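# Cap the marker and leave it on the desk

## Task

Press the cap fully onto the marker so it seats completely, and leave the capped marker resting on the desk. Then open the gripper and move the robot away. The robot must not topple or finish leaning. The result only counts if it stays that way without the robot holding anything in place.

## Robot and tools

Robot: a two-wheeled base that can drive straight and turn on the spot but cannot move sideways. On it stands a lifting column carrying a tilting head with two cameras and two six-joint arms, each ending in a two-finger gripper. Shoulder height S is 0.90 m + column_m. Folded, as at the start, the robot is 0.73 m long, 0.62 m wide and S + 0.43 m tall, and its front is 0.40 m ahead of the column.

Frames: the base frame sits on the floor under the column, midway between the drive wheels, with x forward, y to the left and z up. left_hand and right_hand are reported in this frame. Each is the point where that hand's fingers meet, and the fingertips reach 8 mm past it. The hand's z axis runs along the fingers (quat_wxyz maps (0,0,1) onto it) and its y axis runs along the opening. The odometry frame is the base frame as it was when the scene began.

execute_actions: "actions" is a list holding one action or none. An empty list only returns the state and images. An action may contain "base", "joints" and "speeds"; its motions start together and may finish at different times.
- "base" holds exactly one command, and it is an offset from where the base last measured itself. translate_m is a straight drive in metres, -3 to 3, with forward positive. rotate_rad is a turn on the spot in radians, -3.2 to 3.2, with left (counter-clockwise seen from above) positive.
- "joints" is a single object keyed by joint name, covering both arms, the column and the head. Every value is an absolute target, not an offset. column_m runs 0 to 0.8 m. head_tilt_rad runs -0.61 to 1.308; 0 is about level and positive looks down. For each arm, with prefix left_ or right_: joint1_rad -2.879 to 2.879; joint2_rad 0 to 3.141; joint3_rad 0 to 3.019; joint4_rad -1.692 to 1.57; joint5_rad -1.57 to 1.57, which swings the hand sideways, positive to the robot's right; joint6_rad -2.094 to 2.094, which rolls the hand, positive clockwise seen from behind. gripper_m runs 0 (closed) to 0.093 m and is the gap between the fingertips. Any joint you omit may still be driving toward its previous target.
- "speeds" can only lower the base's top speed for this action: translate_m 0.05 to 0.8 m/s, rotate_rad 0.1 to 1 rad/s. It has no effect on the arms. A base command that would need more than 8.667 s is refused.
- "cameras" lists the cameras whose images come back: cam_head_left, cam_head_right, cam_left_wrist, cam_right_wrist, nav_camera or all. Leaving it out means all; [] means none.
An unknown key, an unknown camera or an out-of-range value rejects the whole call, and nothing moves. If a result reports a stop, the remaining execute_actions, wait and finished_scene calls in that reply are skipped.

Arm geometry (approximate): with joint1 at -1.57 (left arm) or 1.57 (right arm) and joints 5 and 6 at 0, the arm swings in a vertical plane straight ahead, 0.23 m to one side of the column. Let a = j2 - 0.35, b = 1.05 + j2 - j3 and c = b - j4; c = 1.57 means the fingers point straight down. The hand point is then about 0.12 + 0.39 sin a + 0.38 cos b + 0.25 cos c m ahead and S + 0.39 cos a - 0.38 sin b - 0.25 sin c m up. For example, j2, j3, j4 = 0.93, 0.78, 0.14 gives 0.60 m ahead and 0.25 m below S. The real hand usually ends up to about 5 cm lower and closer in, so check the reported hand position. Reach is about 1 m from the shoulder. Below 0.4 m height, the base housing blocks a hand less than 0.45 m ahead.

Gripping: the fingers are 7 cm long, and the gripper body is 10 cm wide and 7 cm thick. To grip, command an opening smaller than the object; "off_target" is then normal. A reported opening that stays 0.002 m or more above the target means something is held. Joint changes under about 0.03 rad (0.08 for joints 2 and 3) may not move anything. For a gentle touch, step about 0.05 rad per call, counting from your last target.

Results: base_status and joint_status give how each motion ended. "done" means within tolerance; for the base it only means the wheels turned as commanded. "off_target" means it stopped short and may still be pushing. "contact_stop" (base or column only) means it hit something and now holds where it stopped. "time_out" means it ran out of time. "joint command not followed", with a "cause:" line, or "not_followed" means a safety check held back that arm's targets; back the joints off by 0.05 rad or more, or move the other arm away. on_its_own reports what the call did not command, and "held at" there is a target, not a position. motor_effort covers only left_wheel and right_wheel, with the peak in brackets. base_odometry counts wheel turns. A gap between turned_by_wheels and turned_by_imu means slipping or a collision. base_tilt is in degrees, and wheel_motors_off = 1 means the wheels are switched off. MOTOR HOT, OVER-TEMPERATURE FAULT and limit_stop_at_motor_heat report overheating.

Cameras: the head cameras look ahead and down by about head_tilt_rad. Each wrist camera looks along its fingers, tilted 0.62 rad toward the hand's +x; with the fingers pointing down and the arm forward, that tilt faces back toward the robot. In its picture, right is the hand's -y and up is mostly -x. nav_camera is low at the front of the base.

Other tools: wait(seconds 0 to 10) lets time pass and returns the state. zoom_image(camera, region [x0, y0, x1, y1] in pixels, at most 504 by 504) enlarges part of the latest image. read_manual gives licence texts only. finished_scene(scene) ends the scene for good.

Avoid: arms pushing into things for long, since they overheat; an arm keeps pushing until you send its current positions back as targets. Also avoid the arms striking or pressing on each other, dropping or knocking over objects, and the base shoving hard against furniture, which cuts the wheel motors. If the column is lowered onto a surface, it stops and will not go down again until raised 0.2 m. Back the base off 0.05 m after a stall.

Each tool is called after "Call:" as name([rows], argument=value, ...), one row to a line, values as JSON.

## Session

Call:
execute_actions(actions=[])

Scene clock: 0.00 s.
base_odometry: x=+0.000 y=+0.000 heading=+0.000 (m, m, rad; odometry frame)
turned_by_wheels: +0.000 (rad since the last result)
turned_by_imu: +0.000 (rad since the last result)
base_tilt: forward=+0.1 right=-0.5 (deg)
base_status: not commanded
joint_positions: column_m=+0.557 head_tilt_rad=+0.869 left_joint1_rad=-1.579 left_joint2_rad=+0.867 left_joint3_rad=+0.404 left_joint4_rad=-0.987 left_joint5_rad=-0.025 left_joint6_rad=-0.024 left_gripper_m=+0.095 right_joint1_rad=+1.563 right_joint2_rad=+0.861 right_joint3_rad=+0.414 right_joint4_rad=-0.967 right_joint5_rad=+0.035 right_joint6_rad=-0.060 right_gripper_m=+0.094
joint_status: not commanded
wheel_motors_off: 0
motor_effort: left_wheel=+2 right_wheel=+0 (%)
left_hand: x=+0.1421 y=+0.2273 z=+1.2641 quat_wxyz=(+0.447, +0.002, -0.895, -0.015) (m; base frame)
right_hand: x=+0.1517 y=-0.2330 z=+1.2586 quat_wxyz=(+0.431, +0.031, -0.902, +0.005) (m; base frame)
pictures: cam_head_left, cam_head_right, cam_left_wrist, cam_right_wrist, nav_camera
Images, in order (width x height): cam_head_left 672x504, cam_head_right 672x504, cam_left_wrist 672x504, cam_right_wrist 672x504, nav_camera 672x504.

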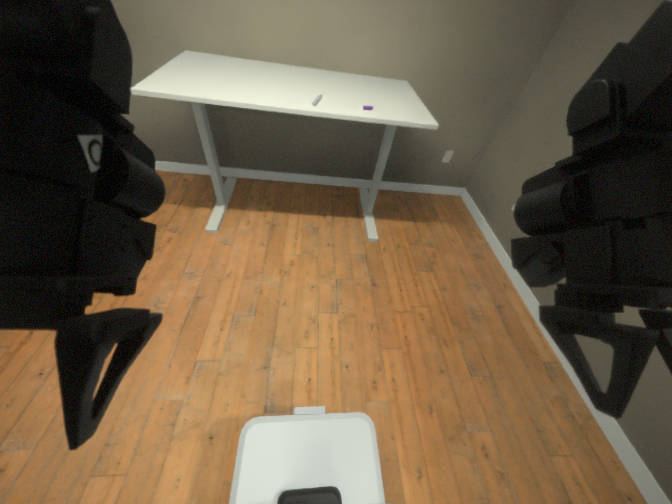

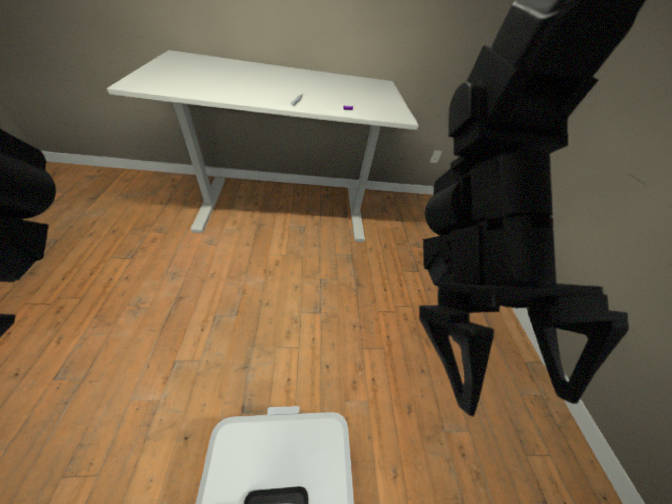

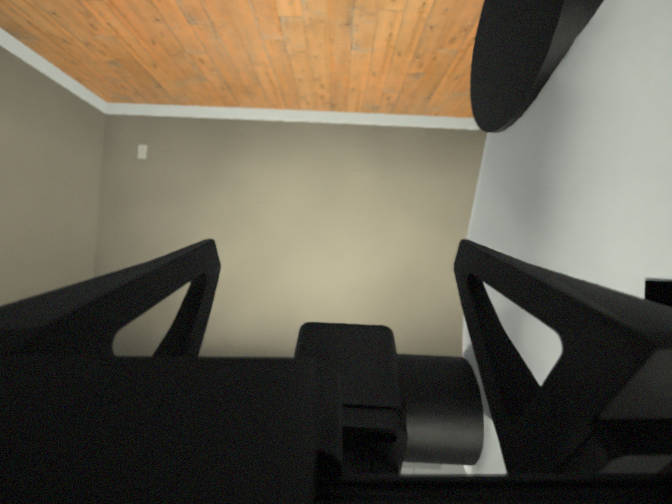

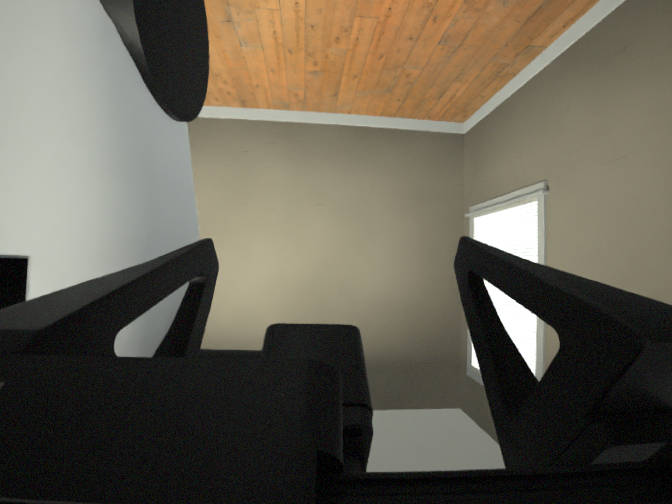

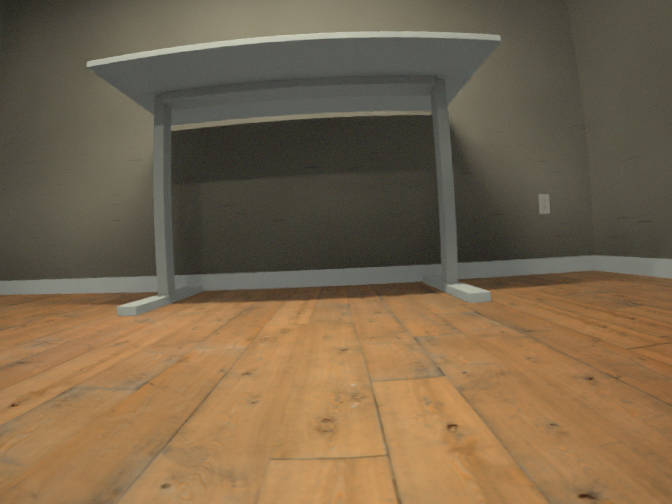

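Call:
execute_actions([
  {"base":{"translate_m":0.95},"joints":{"column_m":0.6,"head_tilt_rad":0.95,"left_joint1_rad":-1.75,"left_joint2_rad":1.1,"left_joint3_rad":0.8,"left_joint4_rad":-0.22,"left_joint5_rad":-0.17,"left_joint6_rad":-1.65,"right_joint1_rad":1.75,"right_joint2_rad":1.1,"right_joint3_rad":0.8,"right_joint4_rad":-0.22,"right_joint5_rad":0.17,"right_joint6_rad":1.65}},
])

Scene clock: 3.47 s.
base_odometry: x=+0.950 y=+0.000 heading=+0.000 (m, m, rad; odometry frame)
turned_by_wheels: +0.000 (rad since the last result)
turned_by_imu: +0.000 (rad since the last result)
base_tilt: forward=+0.0 right=-0.5 (deg)
base_status: done
joint_positions: column_m=+0.600 head_tilt_rad=+0.951 left_joint1_rad=-1.748 left_joint2_rad=+1.098 left_joint3_rad=+0.799 left_joint4_rad=-0.233 left_joint5_rad=-0.167 left_joint6_rad=-1.639 left_gripper_m=+0.095 right_joint1_rad=+1.750 right_joint2_rad=+1.104 right_joint3_rad=+0.804 right_joint4_rad=-0.224 right_joint5_rad=+0.167 right_joint6_rad=+1.634 right_gripper_m=+0.094
joint_status: all done
wheel_motors_off: 0
motor_effort: left_wheel=-1(51) right_wheel=+1(32) (%)
left_hand: x=+0.4683 y=+0.1671 z=+1.1695 quat_wxyz=(-0.005, +0.699, -0.715, -0.005) (m; base frame)
right_hand: x=+0.4714 y=-0.1668 z=+1.1679 quat_wxyz=(-0.007, -0.698, -0.716, +0.002) (m; base frame)
pictures: cam_head_left, cam_head_right, cam_left_wrist, cam_right_wrist, nav_camera
Images, in order (width x height): cam_head_left 672x504, cam_head_right 672x504, cam_left_wrist 672x504, cam_right_wrist 672x504, nav_camera 672x504.

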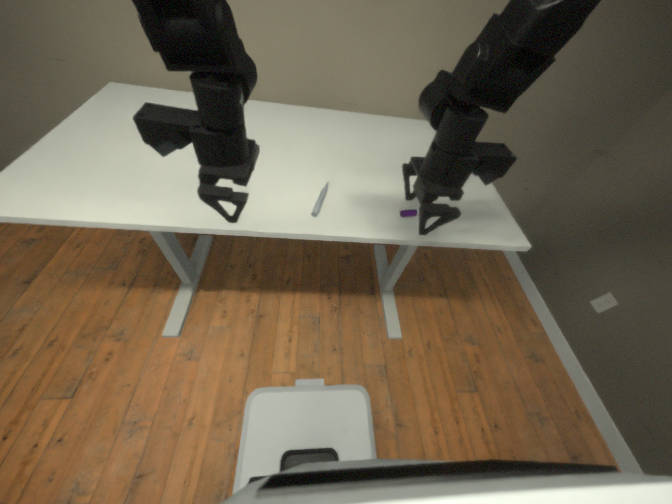

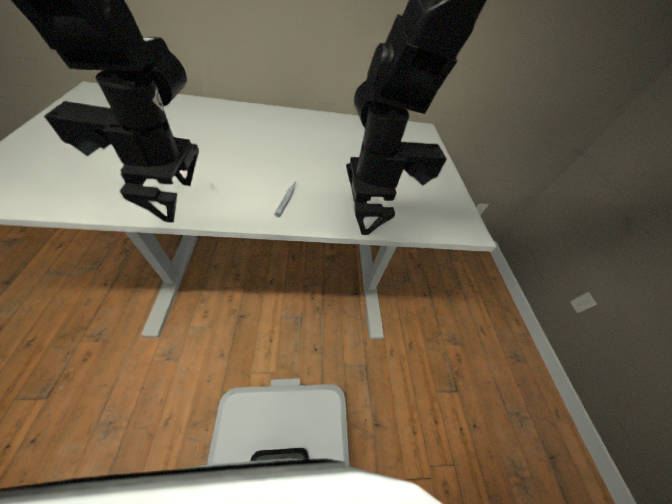

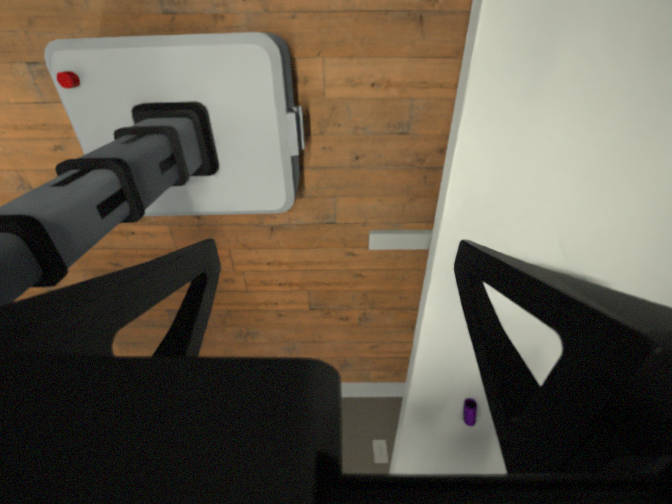

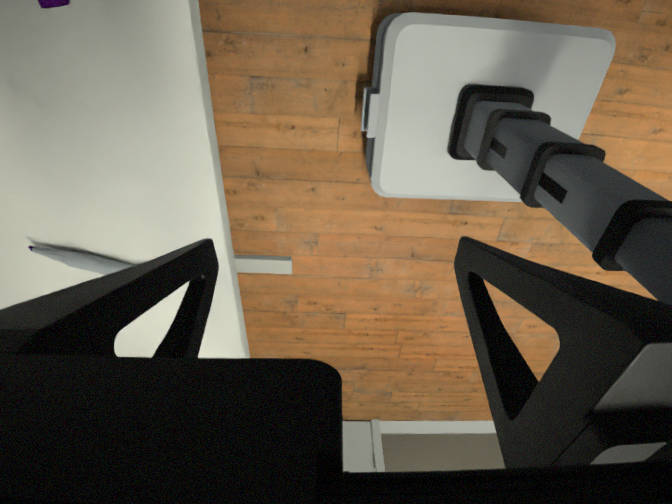

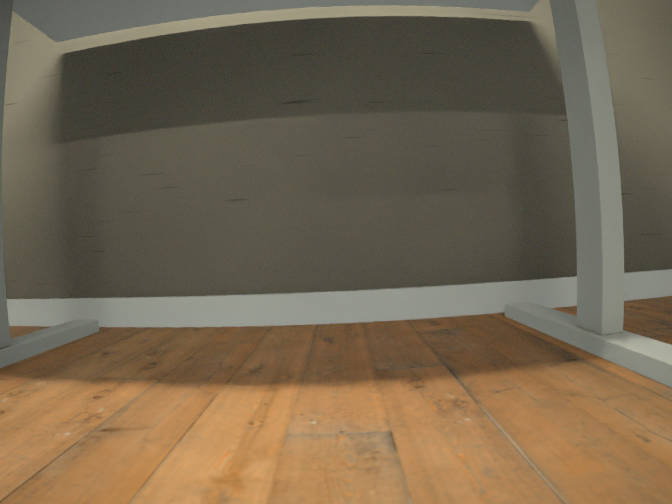

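Call:
zoom_image(camera="cam_left_wrist", region=[430,380,510,440])

Call:
execute_actions([
  {"base":{"translate_m":0.17},"joints":{"right_joint1_rad":1.5,"right_joint5_rad":-0.07,"right_joint6_rad":1.53,"left_joint1_rad":-1.9,"left_joint5_rad":-0.31,"left_joint6_rad":-0.2}},
], cameras=["cam_left_wrist","cam_right_wrist","cam_head_left"])

Region (430, 380, 510, 440) of cam_left_wrist's 672x504 image, scaled by 6.300, with more detail than that image has; it fills the top 378 rows of this view, and the rest is white.

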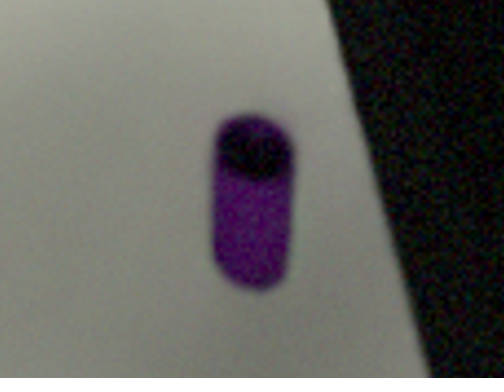

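Scene clock: 5.40 s.
base_odometry: x=+1.120 y=+0.000 heading=-0.001 (m, m, rad; odometry frame)
turned_by_wheels: +0.000 (rad since the last result)
turned_by_imu: -0.001 (rad since the last result)
base_tilt: forward=+0.1 right=-0.5 (deg)
base_status: done
joint_positions: column_m=+0.600 head_tilt_rad=+0.951 left_joint1_rad=-1.907 left_joint2_rad=+1.098 left_joint3_rad=+0.797 left_joint4_rad=-0.233 left_joint5_rad=-0.307 left_joint6_rad=-0.211 left_gripper_m=+0.095 right_joint1_rad=+1.494 right_joint2_rad=+1.104 right_joint3_rad=+0.801 right_joint4_rad=-0.224 right_joint5_rad=-0.067 right_joint6_rad=+1.543 right_gripper_m=+0.094
joint_status: all done
wheel_motors_off: 0
motor_effort: left_wheel=+0(30) right_wheel=+1(34) (%)
left_hand: x=+0.4639 y=+0.1155 z=+1.1813 quat_wxyz=(-0.009, +0.021, -1.000, -0.007) (m; base frame)
right_hand: x=+0.4709 y=-0.2516 z=+1.1639 quat_wxyz=(+0.001, -0.711, -0.703, +0.001) (m; base frame)
pictures: cam_head_left, cam_left_wrist, cam_right_wrist
Images, in order (width x height): cam_head_left 672x504, cam_left_wrist 672x504, cam_right_wrist 672x504.

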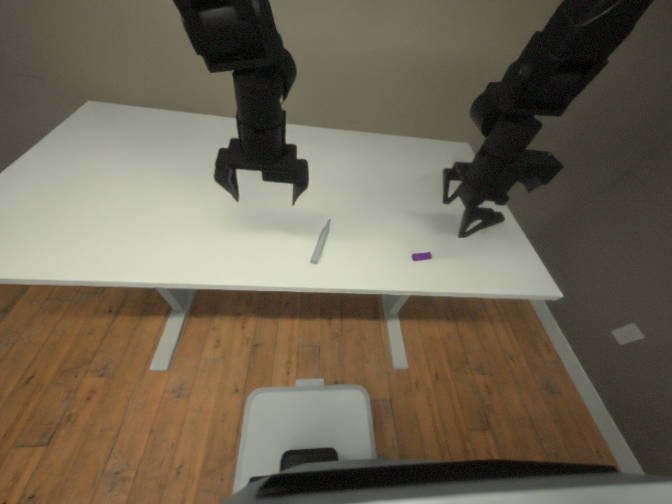

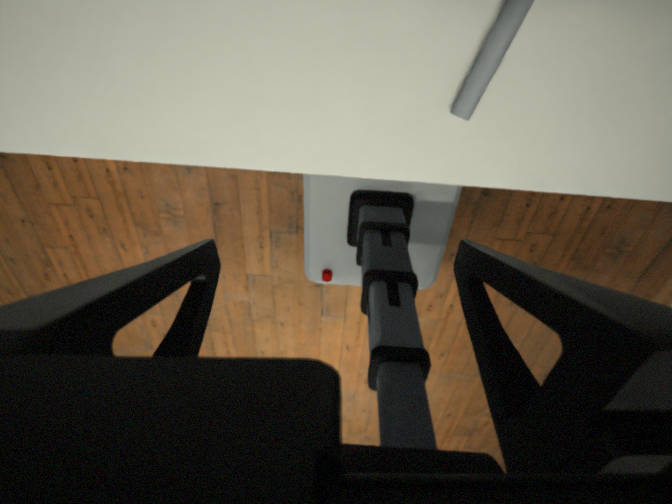

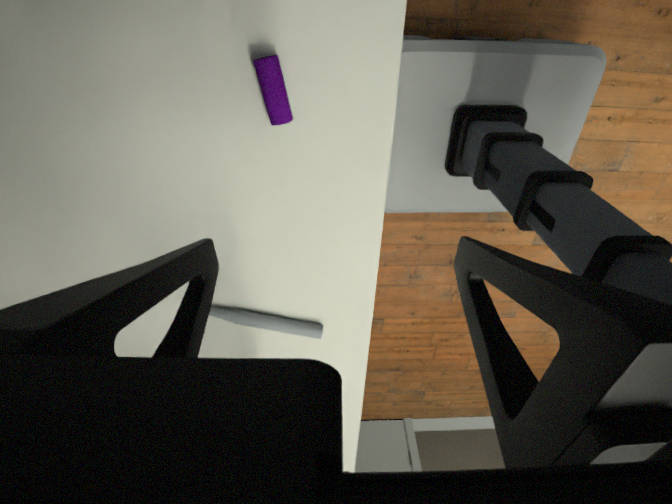

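Call:
execute_actions([
  {"base":{"translate_m":0.05},"joints":{"column_m":0.42,"right_joint1_rad":1.43,"right_joint5_rad":-0.13,"right_joint6_rad":1.28,"left_joint1_rad":-2.3,"left_joint5_rad":-0.68,"left_joint6_rad":-0.1}},
], cameras=["cam_left_wrist","cam_right_wrist","cam_head_left"])

Scene clock: 8.83 s.
base_odometry: x=+1.170 y=+0.000 heading=-0.001 (m, m, rad; odometry frame)
turned_by_wheels: +0.000 (rad since the last result)
turned_by_imu: -0.001 (rad since the last result)
base_tilt: forward=+0.1 right=-0.5 (deg)
base_status: done
joint_positions: column_m=+0.420 head_tilt_rad=+0.951 left_joint1_rad=-2.299 left_joint2_rad=+1.098 left_joint3_rad=+0.797 left_joint4_rad=-0.233 left_joint5_rad=-0.677 left_joint6_rad=-0.111 left_gripper_m=+0.095 right_joint1_rad=+1.432 right_joint2_rad=+1.104 right_joint3_rad=+0.801 right_joint4_rad=-0.224 right_joint5_rad=-0.127 right_joint6_rad=+1.295 right_gripper_m=+0.094
joint_status: all done
wheel_motors_off: 0
motor_effort: left_wheel=+0(29) right_wheel=+1(30) (%)
left_hand: x=+0.4469 y=+0.0031 z=+1.0606 quat_wxyz=(-0.056, -0.116, -0.992, -0.017) (m; base frame)
right_hand: x=+0.4700 y=-0.2714 z=+0.9861 quat_wxyz=(+0.002, -0.631, -0.776, -0.003) (m; base frame)
pictures: cam_head_left, cam_left_wrist, cam_right_wrist
Images, in order (width x height): cam_head_left 672x504, cam_left_wrist 672x504, cam_right_wrist 672x504.

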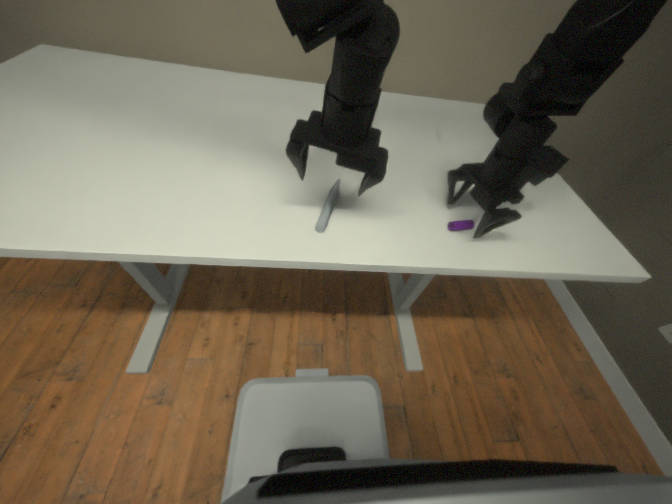

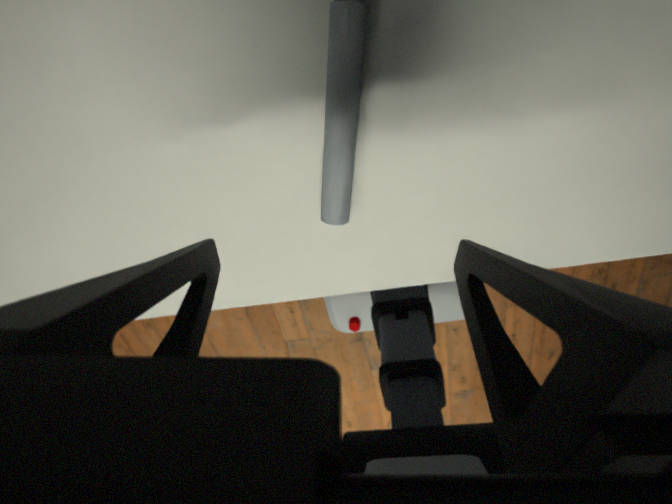

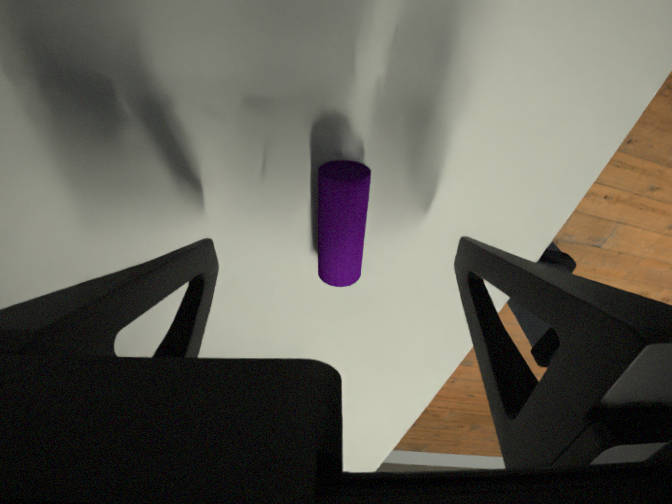

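Call:
execute_actions([
  {"joints":{"right_joint1_rad":1.36,"right_joint5_rad":-0.19,"right_joint6_rad":1.24,"right_gripper_m":0.05}},
], cameras=[])

Call:
execute_actions([
  {"joints":{"column_m":0.4,"right_gripper_m":0.045}},
], cameras=["cam_right_wrist"])

Scene clock: 9.70 s.
base_odometry: x=+1.170 y=+0.000 heading=-0.001 (m, m, rad; odometry frame)
turned_by_wheels: +0.000 (rad since the last result)
turned_by_imu: +0.000 (rad since the last result)
base_tilt: forward=+0.1 right=-0.4 (deg)
base_status: not commanded
joint_positions: column_m=+0.420 head_tilt_rad=+0.951 left_joint1_rad=-2.299 left_joint2_rad=+1.098 left_joint3_rad=+0.797 left_joint4_rad=-0.233 left_joint5_rad=-0.677 left_joint6_rad=-0.111 left_gripper_m=+0.095 right_joint1_rad=+1.361 right_joint2_rad=+1.104 right_joint3_rad=+0.801 right_joint4_rad=-0.224 right_joint5_rad=-0.187 right_joint6_rad=+1.256 right_gripper_m=+0.050
joint_status: all done
wheel_motors_off: 0
motor_effort: left_wheel=+1(1) right_wheel=+1(0) (%)
left_hand: x=+0.4469 y=+0.0031 z=+1.0606 quat_wxyz=(-0.056, -0.116, -0.992, -0.017) (m; base frame)
right_hand: x=+0.4689 y=-0.2954 z=+0.9897 quat_wxyz=(-0.001, -0.629, -0.777, -0.004) (m; base frame)
pictures: none
No camera images: the call's "cameras" was empty. Leave "cameras" out to get every camera's image.

Scene clock: 10.53 s.
base_odometry: x=+1.170 y=+0.000 heading=-0.001 (m, m, rad; odometry frame)
turned_by_wheels: +0.000 (rad since the last result)
turned_by_imu: +0.000 (rad since the last result)
base_tilt: forward=+0.1 right=-0.5 (deg)
base_status: not commanded
joint_positions: column_m=+0.400 head_tilt_rad=+0.951 left_joint1_rad=-2.299 left_joint2_rad=+1.098 left_joint3_rad=+0.797 left_joint4_rad=-0.233 left_joint5_rad=-0.677 left_joint6_rad=-0.111 left_gripper_m=+0.095 right_joint1_rad=+1.361 right_joint2_rad=+1.104 right_joint3_rad=+0.801 right_joint4_rad=-0.224 right_joint5_rad=-0.187 right_joint6_rad=+1.256 right_gripper_m=+0.045
joint_status: all done
wheel_motors_off: 0
motor_effort: left_wheel=-1(0) right_wheel=+0(1) (%)
left_hand: x=+0.4469 y=+0.0031 z=+1.0406 quat_wxyz=(-0.056, -0.116, -0.992, -0.017) (m; base frame)
right_hand: x=+0.4689 y=-0.2954 z=+0.9697 quat_wxyz=(-0.001, -0.629, -0.777, -0.004) (m; base frame)
pictures: cam_right_wrist
Images, in order (width x height): cam_right_wrist 672x504.

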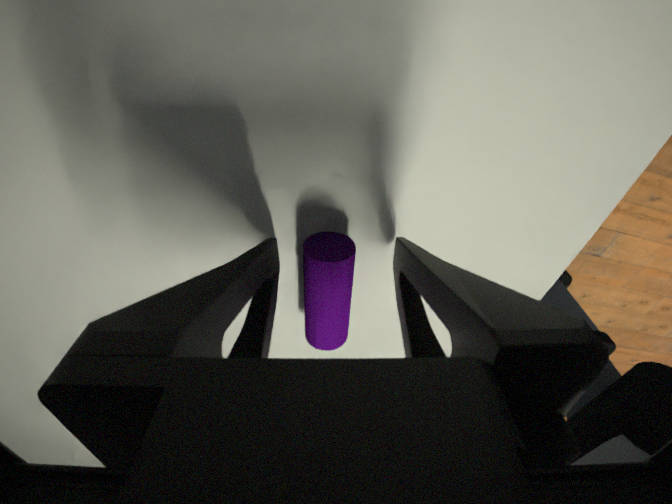

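Call:
execute_actions([
  {"joints":{"column_m":0.385,"right_joint1_rad":1.39,"right_joint5_rad":-0.17}},
], cameras=["cam_right_wrist"])

Scene clock: 11.40 s.
base_odometry: x=+1.170 y=+0.000 heading=-0.001 (m, m, rad; odometry frame)
turned_by_wheels: +0.000 (rad since the last result)
turned_by_imu: +0.000 (rad since the last result)
base_tilt: forward=+0.0 right=-0.4 (deg)
base_status: not commanded
joint_positions: column_m=+0.385 head_tilt_rad=+0.951 left_joint1_rad=-2.299 left_joint2_rad=+1.098 left_joint3_rad=+0.797 left_joint4_rad=-0.233 left_joint5_rad=-0.677 left_joint6_rad=-0.111 left_gripper_m=+0.095 right_joint1_rad=+1.377 right_joint2_rad=+1.078 right_joint3_rad=+0.800 right_joint4_rad=-0.230 right_joint5_rad=-0.167 right_joint6_rad=+1.256 right_gripper_m=+0.045
joint_status: all done
wheel_motors_off: 0
motor_effort: left_wheel=+1(2) right_wheel=+2(2) (%)
left_hand: x=+0.4469 y=+0.0031 z=+1.0256 quat_wxyz=(-0.056, -0.116, -0.992, -0.017) (m; base frame)
right_hand: x=+0.4758 y=-0.2905 z=+0.9627 quat_wxyz=(-0.010, -0.625, -0.781, -0.006) (m; base frame)
pictures: cam_right_wrist
Images, in order (width x height): cam_right_wrist 672x504.

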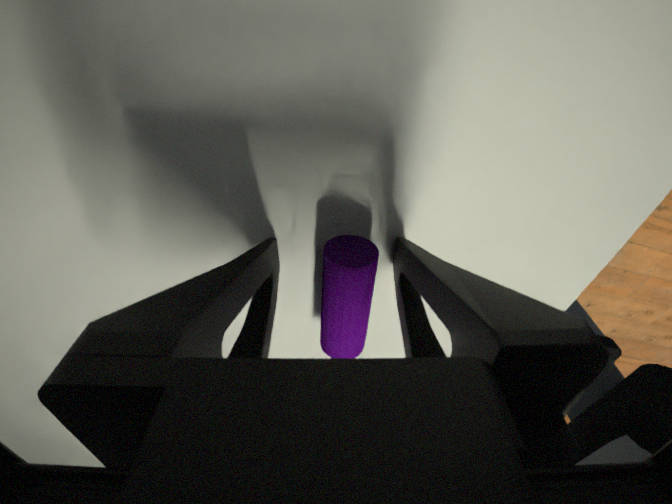

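Call:
execute_actions([
  {"joints":{"column_m":0.392,"right_joint5_rad":-0.09}},
], cameras=["cam_right_wrist"])

Call:
execute_actions([
  {"joints":{"right_gripper_m":0}},
], cameras=["cam_right_wrist"])

Scene clock: 12.13 s.
base_odometry: x=+1.170 y=+0.000 heading=-0.001 (m, m, rad; odometry frame)
turned_by_wheels: +0.000 (rad since the last result)
turned_by_imu: +0.000 (rad since the last result)
base_tilt: forward=+0.1 right=-0.3 (deg)
base_status: not commanded
joint_positions: column_m=+0.392 head_tilt_rad=+0.951 left_joint1_rad=-2.299 left_joint2_rad=+1.098 left_joint3_rad=+0.797 left_joint4_rad=-0.233 left_joint5_rad=-0.677 left_joint6_rad=-0.111 left_gripper_m=+0.095 right_joint1_rad=+1.377 right_joint2_rad=+1.082 right_joint3_rad=+0.800 right_joint4_rad=-0.230 right_joint5_rad=-0.093 right_joint6_rad=+1.256 right_gripper_m=+0.045
joint_status: all done
wheel_motors_off: 0
motor_effort: left_wheel=+0(0) right_wheel=+1(2) (%)
left_hand: x=+0.4469 y=+0.0031 z=+1.0325 quat_wxyz=(-0.056, -0.116, -0.992, -0.017) (m; base frame)
right_hand: x=+0.4732 y=-0.3030 z=+0.9685 quat_wxyz=(-0.029, -0.625, -0.780, +0.026) (m; base frame)
pictures: cam_right_wrist
Images, in order (width x height): cam_right_wrist 672x504.

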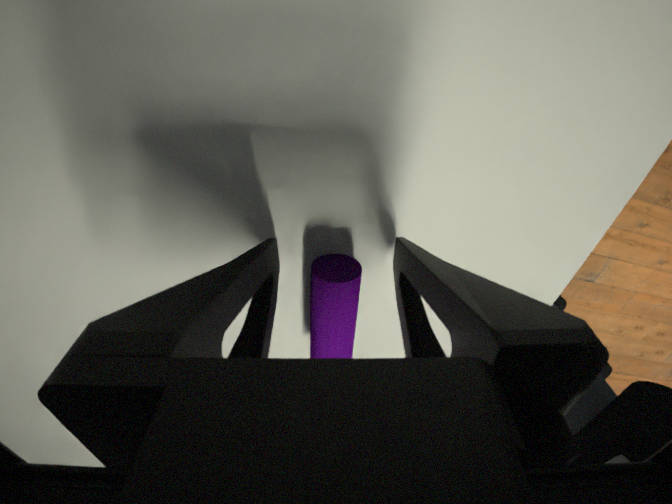

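Scene clock: 12.73 s.
base_odometry: x=+1.170 y=+0.000 heading=-0.001 (m, m, rad; odometry frame)
turned_by_wheels: +0.000 (rad since the last result)
turned_by_imu: +0.000 (rad since the last result)
base_tilt: forward=+0.1 right=-0.5 (deg)
base_status: not commanded
joint_positions: column_m=+0.392 head_tilt_rad=+0.951 left_joint1_rad=-2.299 left_joint2_rad=+1.098 left_joint3_rad=+0.797 left_joint4_rad=-0.233 left_joint5_rad=-0.677 left_joint6_rad=-0.111 left_gripper_m=+0.095 right_joint1_rad=+1.377 right_joint2_rad=+1.082 right_joint3_rad=+0.800 right_joint4_rad=-0.230 right_joint5_rad=-0.093 right_joint6_rad=+1.256 right_gripper_m=+0.016
joint_status: right_gripper_m off_target (ended at +0.016, target +0.000)
wheel_motors_off: 0
motor_effort: left_wheel=+0(1) right_wheel=+1(1) (%)
left_hand: x=+0.4469 y=+0.0031 z=+1.0325 quat_wxyz=(-0.056, -0.116, -0.992, -0.017) (m; base frame)
right_hand: x=+0.4732 y=-0.3030 z=+0.9685 quat_wxyz=(-0.029, -0.625, -0.780, +0.026) (m; base frame)
pictures: cam_right_wrist
Images, in order (width x height): cam_right_wrist 672x504.

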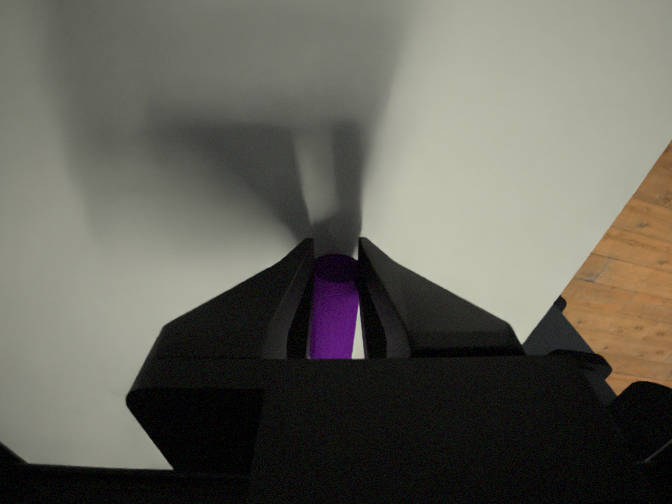

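Call:
execute_actions([
  {"joints":{"right_gripper_m":0.045}},
], cameras=[])

Call:
execute_actions([
  {"joints":{"right_joint5_rad":-0.26}},
], cameras=["cam_right_wrist"])

Scene clock: 13.43 s.
base_odometry: x=+1.170 y=+0.000 heading=-0.001 (m, m, rad; odometry frame)
turned_by_wheels: +0.000 (rad since the last result)
turned_by_imu: +0.000 (rad since the last result)
base_tilt: forward=+0.2 right=-0.5 (deg)
base_status: not commanded
joint_positions: column_m=+0.392 head_tilt_rad=+0.951 left_joint1_rad=-2.299 left_joint2_rad=+1.098 left_joint3_rad=+0.797 left_joint4_rad=-0.233 left_joint5_rad=-0.677 left_joint6_rad=-0.111 left_gripper_m=+0.095 right_joint1_rad=+1.377 right_joint2_rad=+1.082 right_joint3_rad=+0.800 right_joint4_rad=-0.230 right_joint5_rad=-0.093 right_joint6_rad=+1.255 right_gripper_m=+0.045
joint_status: all done
wheel_motors_off: 0
motor_effort: left_wheel=-1(0) right_wheel=+0(1) (%)
left_hand: x=+0.4469 y=+0.0031 z=+1.0325 quat_wxyz=(-0.056, -0.116, -0.992, -0.017) (m; base frame)
right_hand: x=+0.4732 y=-0.3030 z=+0.9685 quat_wxyz=(-0.029, -0.625, -0.780, +0.026) (m; base frame)
pictures: none
No camera images: the call's "cameras" was empty. Leave "cameras" out to get every camera's image.

Scene clock: 14.20 s.
base_odometry: x=+1.170 y=+0.000 heading=-0.001 (m, m, rad; odometry frame)
turned_by_wheels: +0.000 (rad since the last result)
turned_by_imu: +0.000 (rad since the last result)
base_tilt: forward=+0.0 right=-0.4 (deg)
base_status: not commanded
joint_positions: column_m=+0.392 head_tilt_rad=+0.951 left_joint1_rad=-2.299 left_joint2_rad=+1.098 left_joint3_rad=+0.797 left_joint4_rad=-0.233 left_joint5_rad=-0.677 left_joint6_rad=-0.111 left_gripper_m=+0.095 right_joint1_rad=+1.377 right_joint2_rad=+1.082 right_joint3_rad=+0.800 right_joint4_rad=-0.230 right_joint5_rad=-0.257 right_joint6_rad=+1.255 right_gripper_m=+0.045
joint_status: all done
wheel_motors_off: 0
motor_effort: left_wheel=-1(0) right_wheel=+1(1) (%)
left_hand: x=+0.4469 y=+0.0031 z=+1.0325 quat_wxyz=(-0.056, -0.116, -0.992, -0.017) (m; base frame)
right_hand: x=+0.4759 y=-0.2750 z=+0.9687 quat_wxyz=(+0.016, -0.624, -0.780, -0.043) (m; base frame)
pictures: cam_right_wrist
Images, in order (width x height): cam_right_wrist 672x504.

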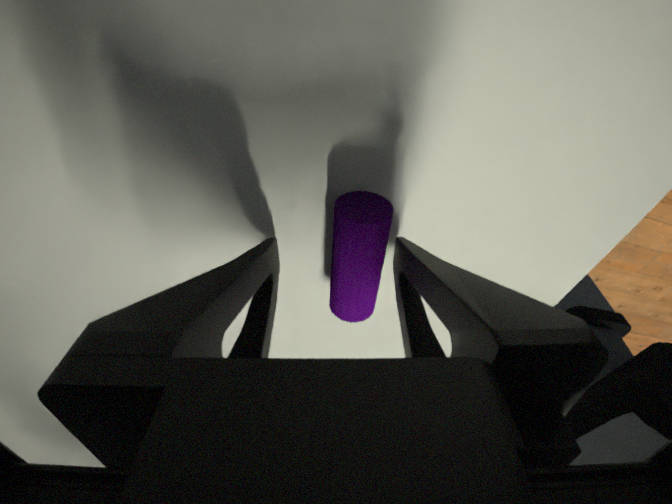

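Good along-axis. Slightly lower and grip.

Call:
execute_actions([
  {"joints":{"column_m":0.385,"right_gripper_m":0.043}},
], cameras=[])

Call:
execute_actions([
  {"joints":{"right_gripper_m":0}},
], cameras=["cam_right_wrist"])

Scene clock: 14.87 s.
base_odometry: x=+1.170 y=+0.000 heading=-0.001 (m, m, rad; odometry frame)
turned_by_wheels: +0.000 (rad since the last result)
turned_by_imu: +0.000 (rad since the last result)
base_tilt: forward=+0.1 right=-0.4 (deg)
base_status: not commanded
joint_positions: column_m=+0.385 head_tilt_rad=+0.951 left_joint1_rad=-2.299 left_joint2_rad=+1.098 left_joint3_rad=+0.797 left_joint4_rad=-0.233 left_joint5_rad=-0.677 left_joint6_rad=-0.111 left_gripper_m=+0.095 right_joint1_rad=+1.377 right_joint2_rad=+1.076 right_joint3_rad=+0.798 right_joint4_rad=-0.231 right_joint5_rad=-0.257 right_joint6_rad=+1.255 right_gripper_m=+0.043
joint_status: all done
wheel_motors_off: 0
motor_effort: left_wheel=+0(2) right_wheel=+2(3) (%)
left_hand: x=+0.4469 y=+0.0031 z=+1.0256 quat_wxyz=(-0.056, -0.116, -0.992, -0.017) (m; base frame)
right_hand: x=+0.4767 y=-0.2746 z=+0.9639 quat_wxyz=(+0.015, -0.624, -0.780, -0.044) (m; base frame)
pictures: none
No camera images: the call's "cameras" was empty. Leave "cameras" out to get every camera's image.

Scene clock: 15.43 s.
base_odometry: x=+1.170 y=+0.000 heading=-0.001 (m, m, rad; odometry frame)
turned_by_wheels: +0.000 (rad since the last result)
turned_by_imu: +0.000 (rad since the last result)
base_tilt: forward=+0.1 right=-0.4 (deg)
base_status: not commanded
joint_positions: column_m=+0.385 head_tilt_rad=+0.951 left_joint1_rad=-2.299 left_joint2_rad=+1.098 left_joint3_rad=+0.797 left_joint4_rad=-0.233 left_joint5_rad=-0.677 left_joint6_rad=-0.111 left_gripper_m=+0.095 right_joint1_rad=+1.377 right_joint2_rad=+1.076 right_joint3_rad=+0.798 right_joint4_rad=-0.229 right_joint5_rad=-0.258 right_joint6_rad=+1.255 right_gripper_m=+0.018
joint_status: right_gripper_m off_target (ended at +0.018, target +0.000)
wheel_motors_off: 0
motor_effort: left_wheel=+0(0) right_wheel=+1(2) (%)
left_hand: x=+0.4469 y=+0.0031 z=+1.0256 quat_wxyz=(-0.056, -0.116, -0.992, -0.017) (m; base frame)
right_hand: x=+0.4772 y=-0.2746 z=+0.9638 quat_wxyz=(+0.015, -0.623, -0.781, -0.045) (m; base frame)
pictures: cam_right_wrist
Images, in order (width x height): cam_right_wrist 672x504.

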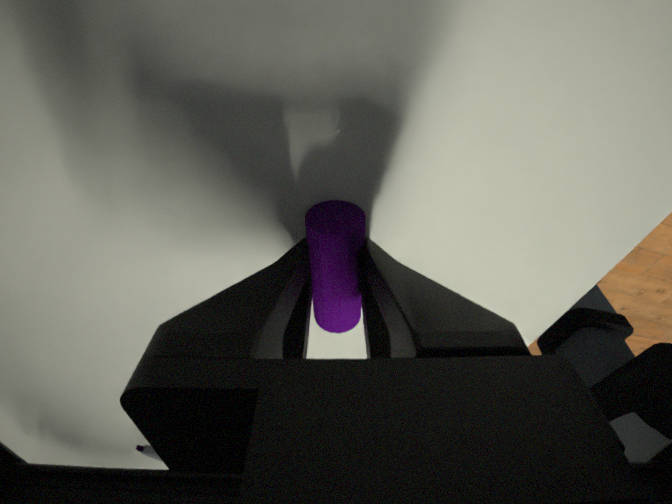

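Call:
execute_actions([
  {"joints":{"right_joint2_rad":0.92,"right_joint4_rad":-0.4,"left_joint2_rad":1.24,"left_joint4_rad":-0.09,"left_gripper_m":0.06}},
], cameras=["cam_left_wrist","cam_head_left"])

Scene clock: 16.50 s.
base_odometry: x=+1.170 y=+0.000 heading=-0.001 (m, m, rad; odometry frame)
turned_by_wheels: +0.000 (rad since the last result)
turned_by_imu: +0.000 (rad since the last result)
base_tilt: forward=+0.2 right=-0.5 (deg)
base_status: not commanded
joint_positions: column_m=+0.385 head_tilt_rad=+0.951 left_joint1_rad=-2.301 left_joint2_rad=+1.252 left_joint3_rad=+0.794 left_joint4_rad=-0.107 left_joint5_rad=-0.679 left_joint6_rad=-0.110 left_gripper_m=+0.060 right_joint1_rad=+1.377 right_joint2_rad=+0.905 right_joint3_rad=+0.798 right_joint4_rad=-0.393 right_joint5_rad=-0.258 right_joint6_rad=+1.255 right_gripper_m=+0.018
joint_status: all done
wheel_motors_off: 0
motor_effort: left_wheel=+0(2) right_wheel=+1(2) (%)
left_hand: x=+0.4173 y=-0.0190 z=+0.9812 quat_wxyz=(-0.045, -0.126, -0.991, -0.021) (m; base frame)
right_hand: x=+0.4883 y=-0.2654 z=+1.0239 quat_wxyz=(+0.012, -0.623, -0.781, -0.046) (m; base frame)
pictures: cam_head_left, cam_left_wrist
Images, in order (width x height): cam_head_left 672x504, cam_left_wrist 672x504.

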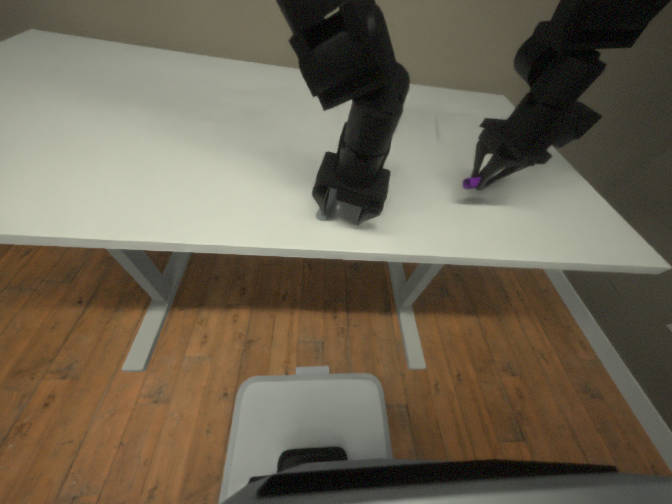

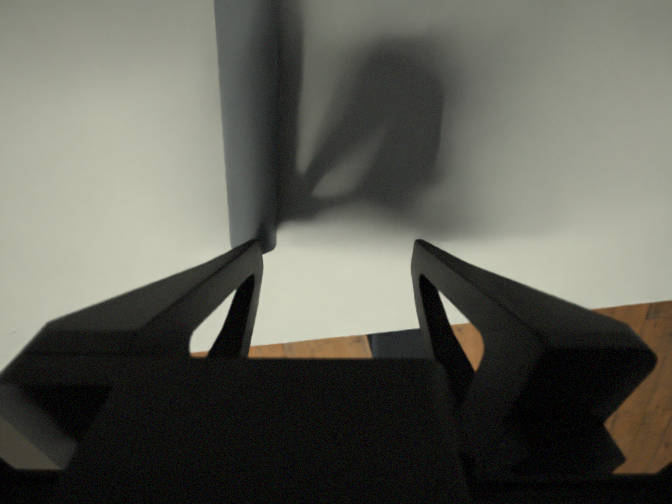

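Call:
execute_actions([
  {"base":{"translate_m":0.03},"joints":{"left_joint1_rad":-2.23,"left_joint5_rad":-0.62,"left_joint6_rad":-0.08}},
], cameras=["cam_left_wrist"])

Scene clock: 17.57 s.
base_odometry: x=+1.200 y=+0.000 heading=-0.001 (m, m, rad; odometry frame)
turned_by_wheels: +0.000 (rad since the last result)
turned_by_imu: +0.000 (rad since the last result)
base_tilt: forward=+0.1 right=-0.5 (deg)
base_status: done
joint_positions: column_m=+0.385 head_tilt_rad=+0.951 left_joint1_rad=-2.237 left_joint2_rad=+1.249 left_joint3_rad=+0.799 left_joint4_rad=-0.105 left_joint5_rad=-0.623 left_joint6_rad=-0.091 left_gripper_m=+0.060 right_joint1_rad=+1.377 right_joint2_rad=+0.905 right_joint3_rad=+0.798 right_joint4_rad=-0.394 right_joint5_rad=-0.258 right_joint6_rad=+1.255 right_gripper_m=+0.018
joint_status: all done
wheel_motors_off: 0
motor_effort: left_wheel=+1(28) right_wheel=+0(33) (%)
left_hand: x=+0.4253 y=-0.0004 z=+0.9686 quat_wxyz=(-0.038, -0.120, -0.992, -0.021) (m; base frame)
right_hand: x=+0.4878 y=-0.2654 z=+1.0237 quat_wxyz=(+0.013, -0.623, -0.781, -0.046) (m; base frame)
pictures: cam_left_wrist
Images, in order (width x height): cam_left_wrist 672x504.

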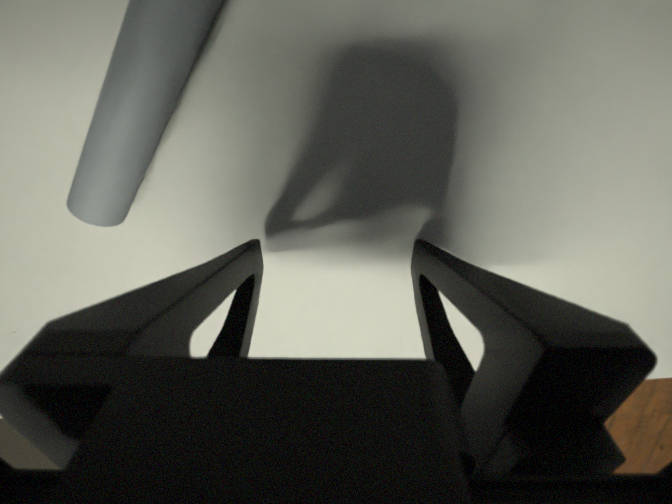

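Call:
execute_actions([
  {"joints":{"column_m":0.44}},
], cameras=[])

Call:
execute_actions([
  {"base":{"translate_m":0.02},"joints":{"left_joint1_rad":-2.05,"left_joint5_rad":-0.45,"left_joint6_rad":0.33,"left_joint2_rad":1.2,"left_joint4_rad":-0.13}},
], cameras=["cam_left_wrist","cam_head_left"])

Scene clock: 18.97 s.
base_odometry: x=+1.200 y=+0.000 heading=-0.001 (m, m, rad; odometry frame)
turned_by_wheels: +0.000 (rad since the last result)
turned_by_imu: +0.000 (rad since the last result)
base_tilt: forward=+0.0 right=-0.5 (deg)
base_status: not commanded
joint_positions: column_m=+0.440 head_tilt_rad=+0.951 left_joint1_rad=-2.237 left_joint2_rad=+1.249 left_joint3_rad=+0.799 left_joint4_rad=-0.105 left_joint5_rad=-0.623 left_joint6_rad=-0.091 left_gripper_m=+0.060 right_joint1_rad=+1.377 right_joint2_rad=+0.906 right_joint3_rad=+0.798 right_joint4_rad=-0.394 right_joint5_rad=-0.258 right_joint6_rad=+1.255 right_gripper_m=+0.018
joint_status: all done
wheel_motors_off: 0
motor_effort: left_wheel=+1(2) right_wheel=+0(1) (%)
left_hand: x=+0.4253 y=-0.0004 z=+1.0235 quat_wxyz=(-0.038, -0.120, -0.992, -0.021) (m; base frame)
right_hand: x=+0.4877 y=-0.2655 z=+1.0784 quat_wxyz=(+0.013, -0.623, -0.781, -0.046) (m; base frame)
pictures: none
No camera images: the call's "cameras" was empty. Leave "cameras" out to get every camera's image.

Scene clock: 20.03 s.
base_odometry: x=+1.220 y=+0.000 heading=-0.001 (m, m, rad; odometry frame)
turned_by_wheels: +0.000 (rad since the last result)
turned_by_imu: +0.000 (rad since the last result)
base_tilt: forward=+0.1 right=-0.4 (deg)
base_status: done
joint_positions: column_m=+0.440 head_tilt_rad=+0.951 left_joint1_rad=-2.044 left_joint2_rad=+1.204 left_joint3_rad=+0.800 left_joint4_rad=-0.121 left_joint5_rad=-0.453 left_joint6_rad=+0.318 left_gripper_m=+0.060 right_joint1_rad=+1.377 right_joint2_rad=+0.910 right_joint3_rad=+0.798 right_joint4_rad=-0.395 right_joint5_rad=-0.258 right_joint6_rad=+1.255 right_gripper_m=+0.018
joint_status: all done
wheel_motors_off: 0
motor_effort: left_wheel=+0(34) right_wheel=+0(33) (%)
left_hand: x=+0.4499 y=+0.0647 z=+1.0040 quat_wxyz=(-0.022, -0.270, -0.962, -0.025) (m; base frame)
right_hand: x=+0.4868 y=-0.2656 z=+1.0771 quat_wxyz=(+0.014, -0.623, -0.781, -0.045) (m; base frame)
pictures: cam_head_left, cam_left_wrist
Images, in order (width x height): cam_head_left 672x504, cam_left_wrist 672x504.

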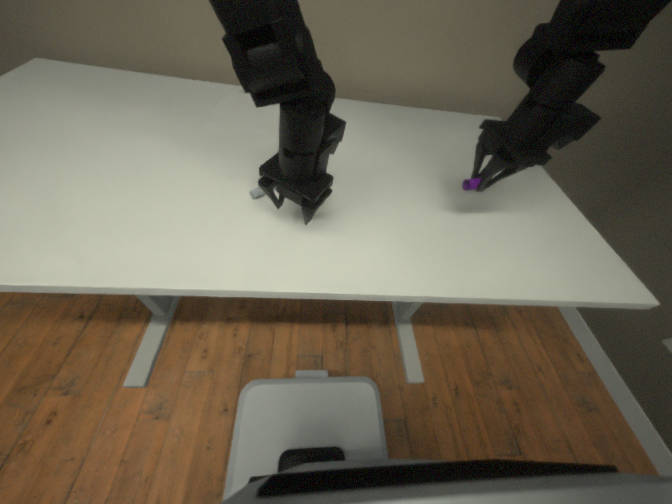

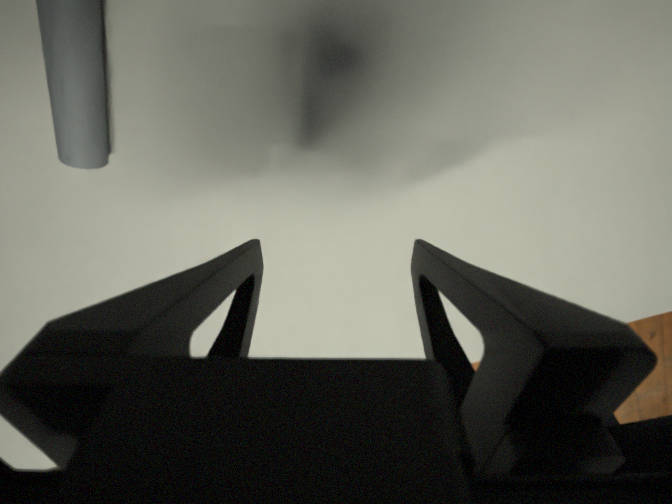

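Call:
execute_actions([
  {"base":{"translate_m":0.09},"joints":{"left_joint1_rad":-1.9,"left_joint5_rad":-0.31,"left_joint6_rad":0.38}},
], cameras=["cam_left_wrist","cam_head_left"])

Scene clock: 21.47 s.
base_odometry: x=+1.310 y=+0.000 heading=-0.001 (m, m, rad; odometry frame)
turned_by_wheels: +0.000 (rad since the last result)
turned_by_imu: +0.000 (rad since the last result)
base_tilt: forward=+0.0 right=-0.5 (deg)
base_status: done
joint_positions: column_m=+0.440 head_tilt_rad=+0.951 left_joint1_rad=-1.896 left_joint2_rad=+1.203 left_joint3_rad=+0.799 left_joint4_rad=-0.121 left_joint5_rad=-0.313 left_joint6_rad=+0.370 left_gripper_m=+0.060 right_joint1_rad=+1.377 right_joint2_rad=+0.910 right_joint3_rad=+0.798 right_joint4_rad=-0.396 right_joint5_rad=-0.258 right_joint6_rad=+1.255 right_gripper_m=+0.018
joint_status: all done
wheel_motors_off: 0
motor_effort: left_wheel=+0(31) right_wheel=+1(32) (%)
left_hand: x=+0.4550 y=+0.1130 z=+0.9858 quat_wxyz=(-0.009, -0.262, -0.965, -0.017) (m; base frame)
right_hand: x=+0.4860 y=-0.2656 z=+1.0767 quat_wxyz=(+0.015, -0.623, -0.780, -0.044) (m; base frame)
pictures: cam_head_left, cam_left_wrist
Images, in order (width x height): cam_head_left 672x504, cam_left_wrist 672x504.

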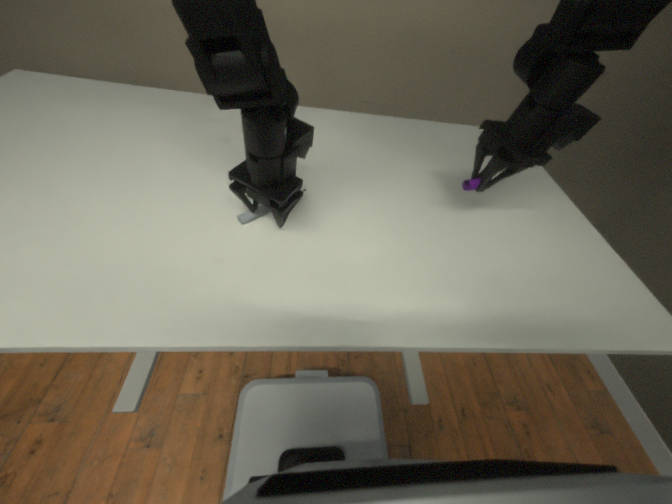

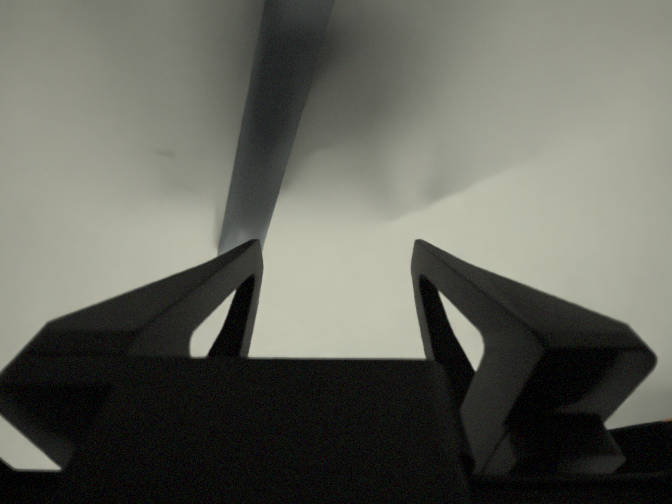

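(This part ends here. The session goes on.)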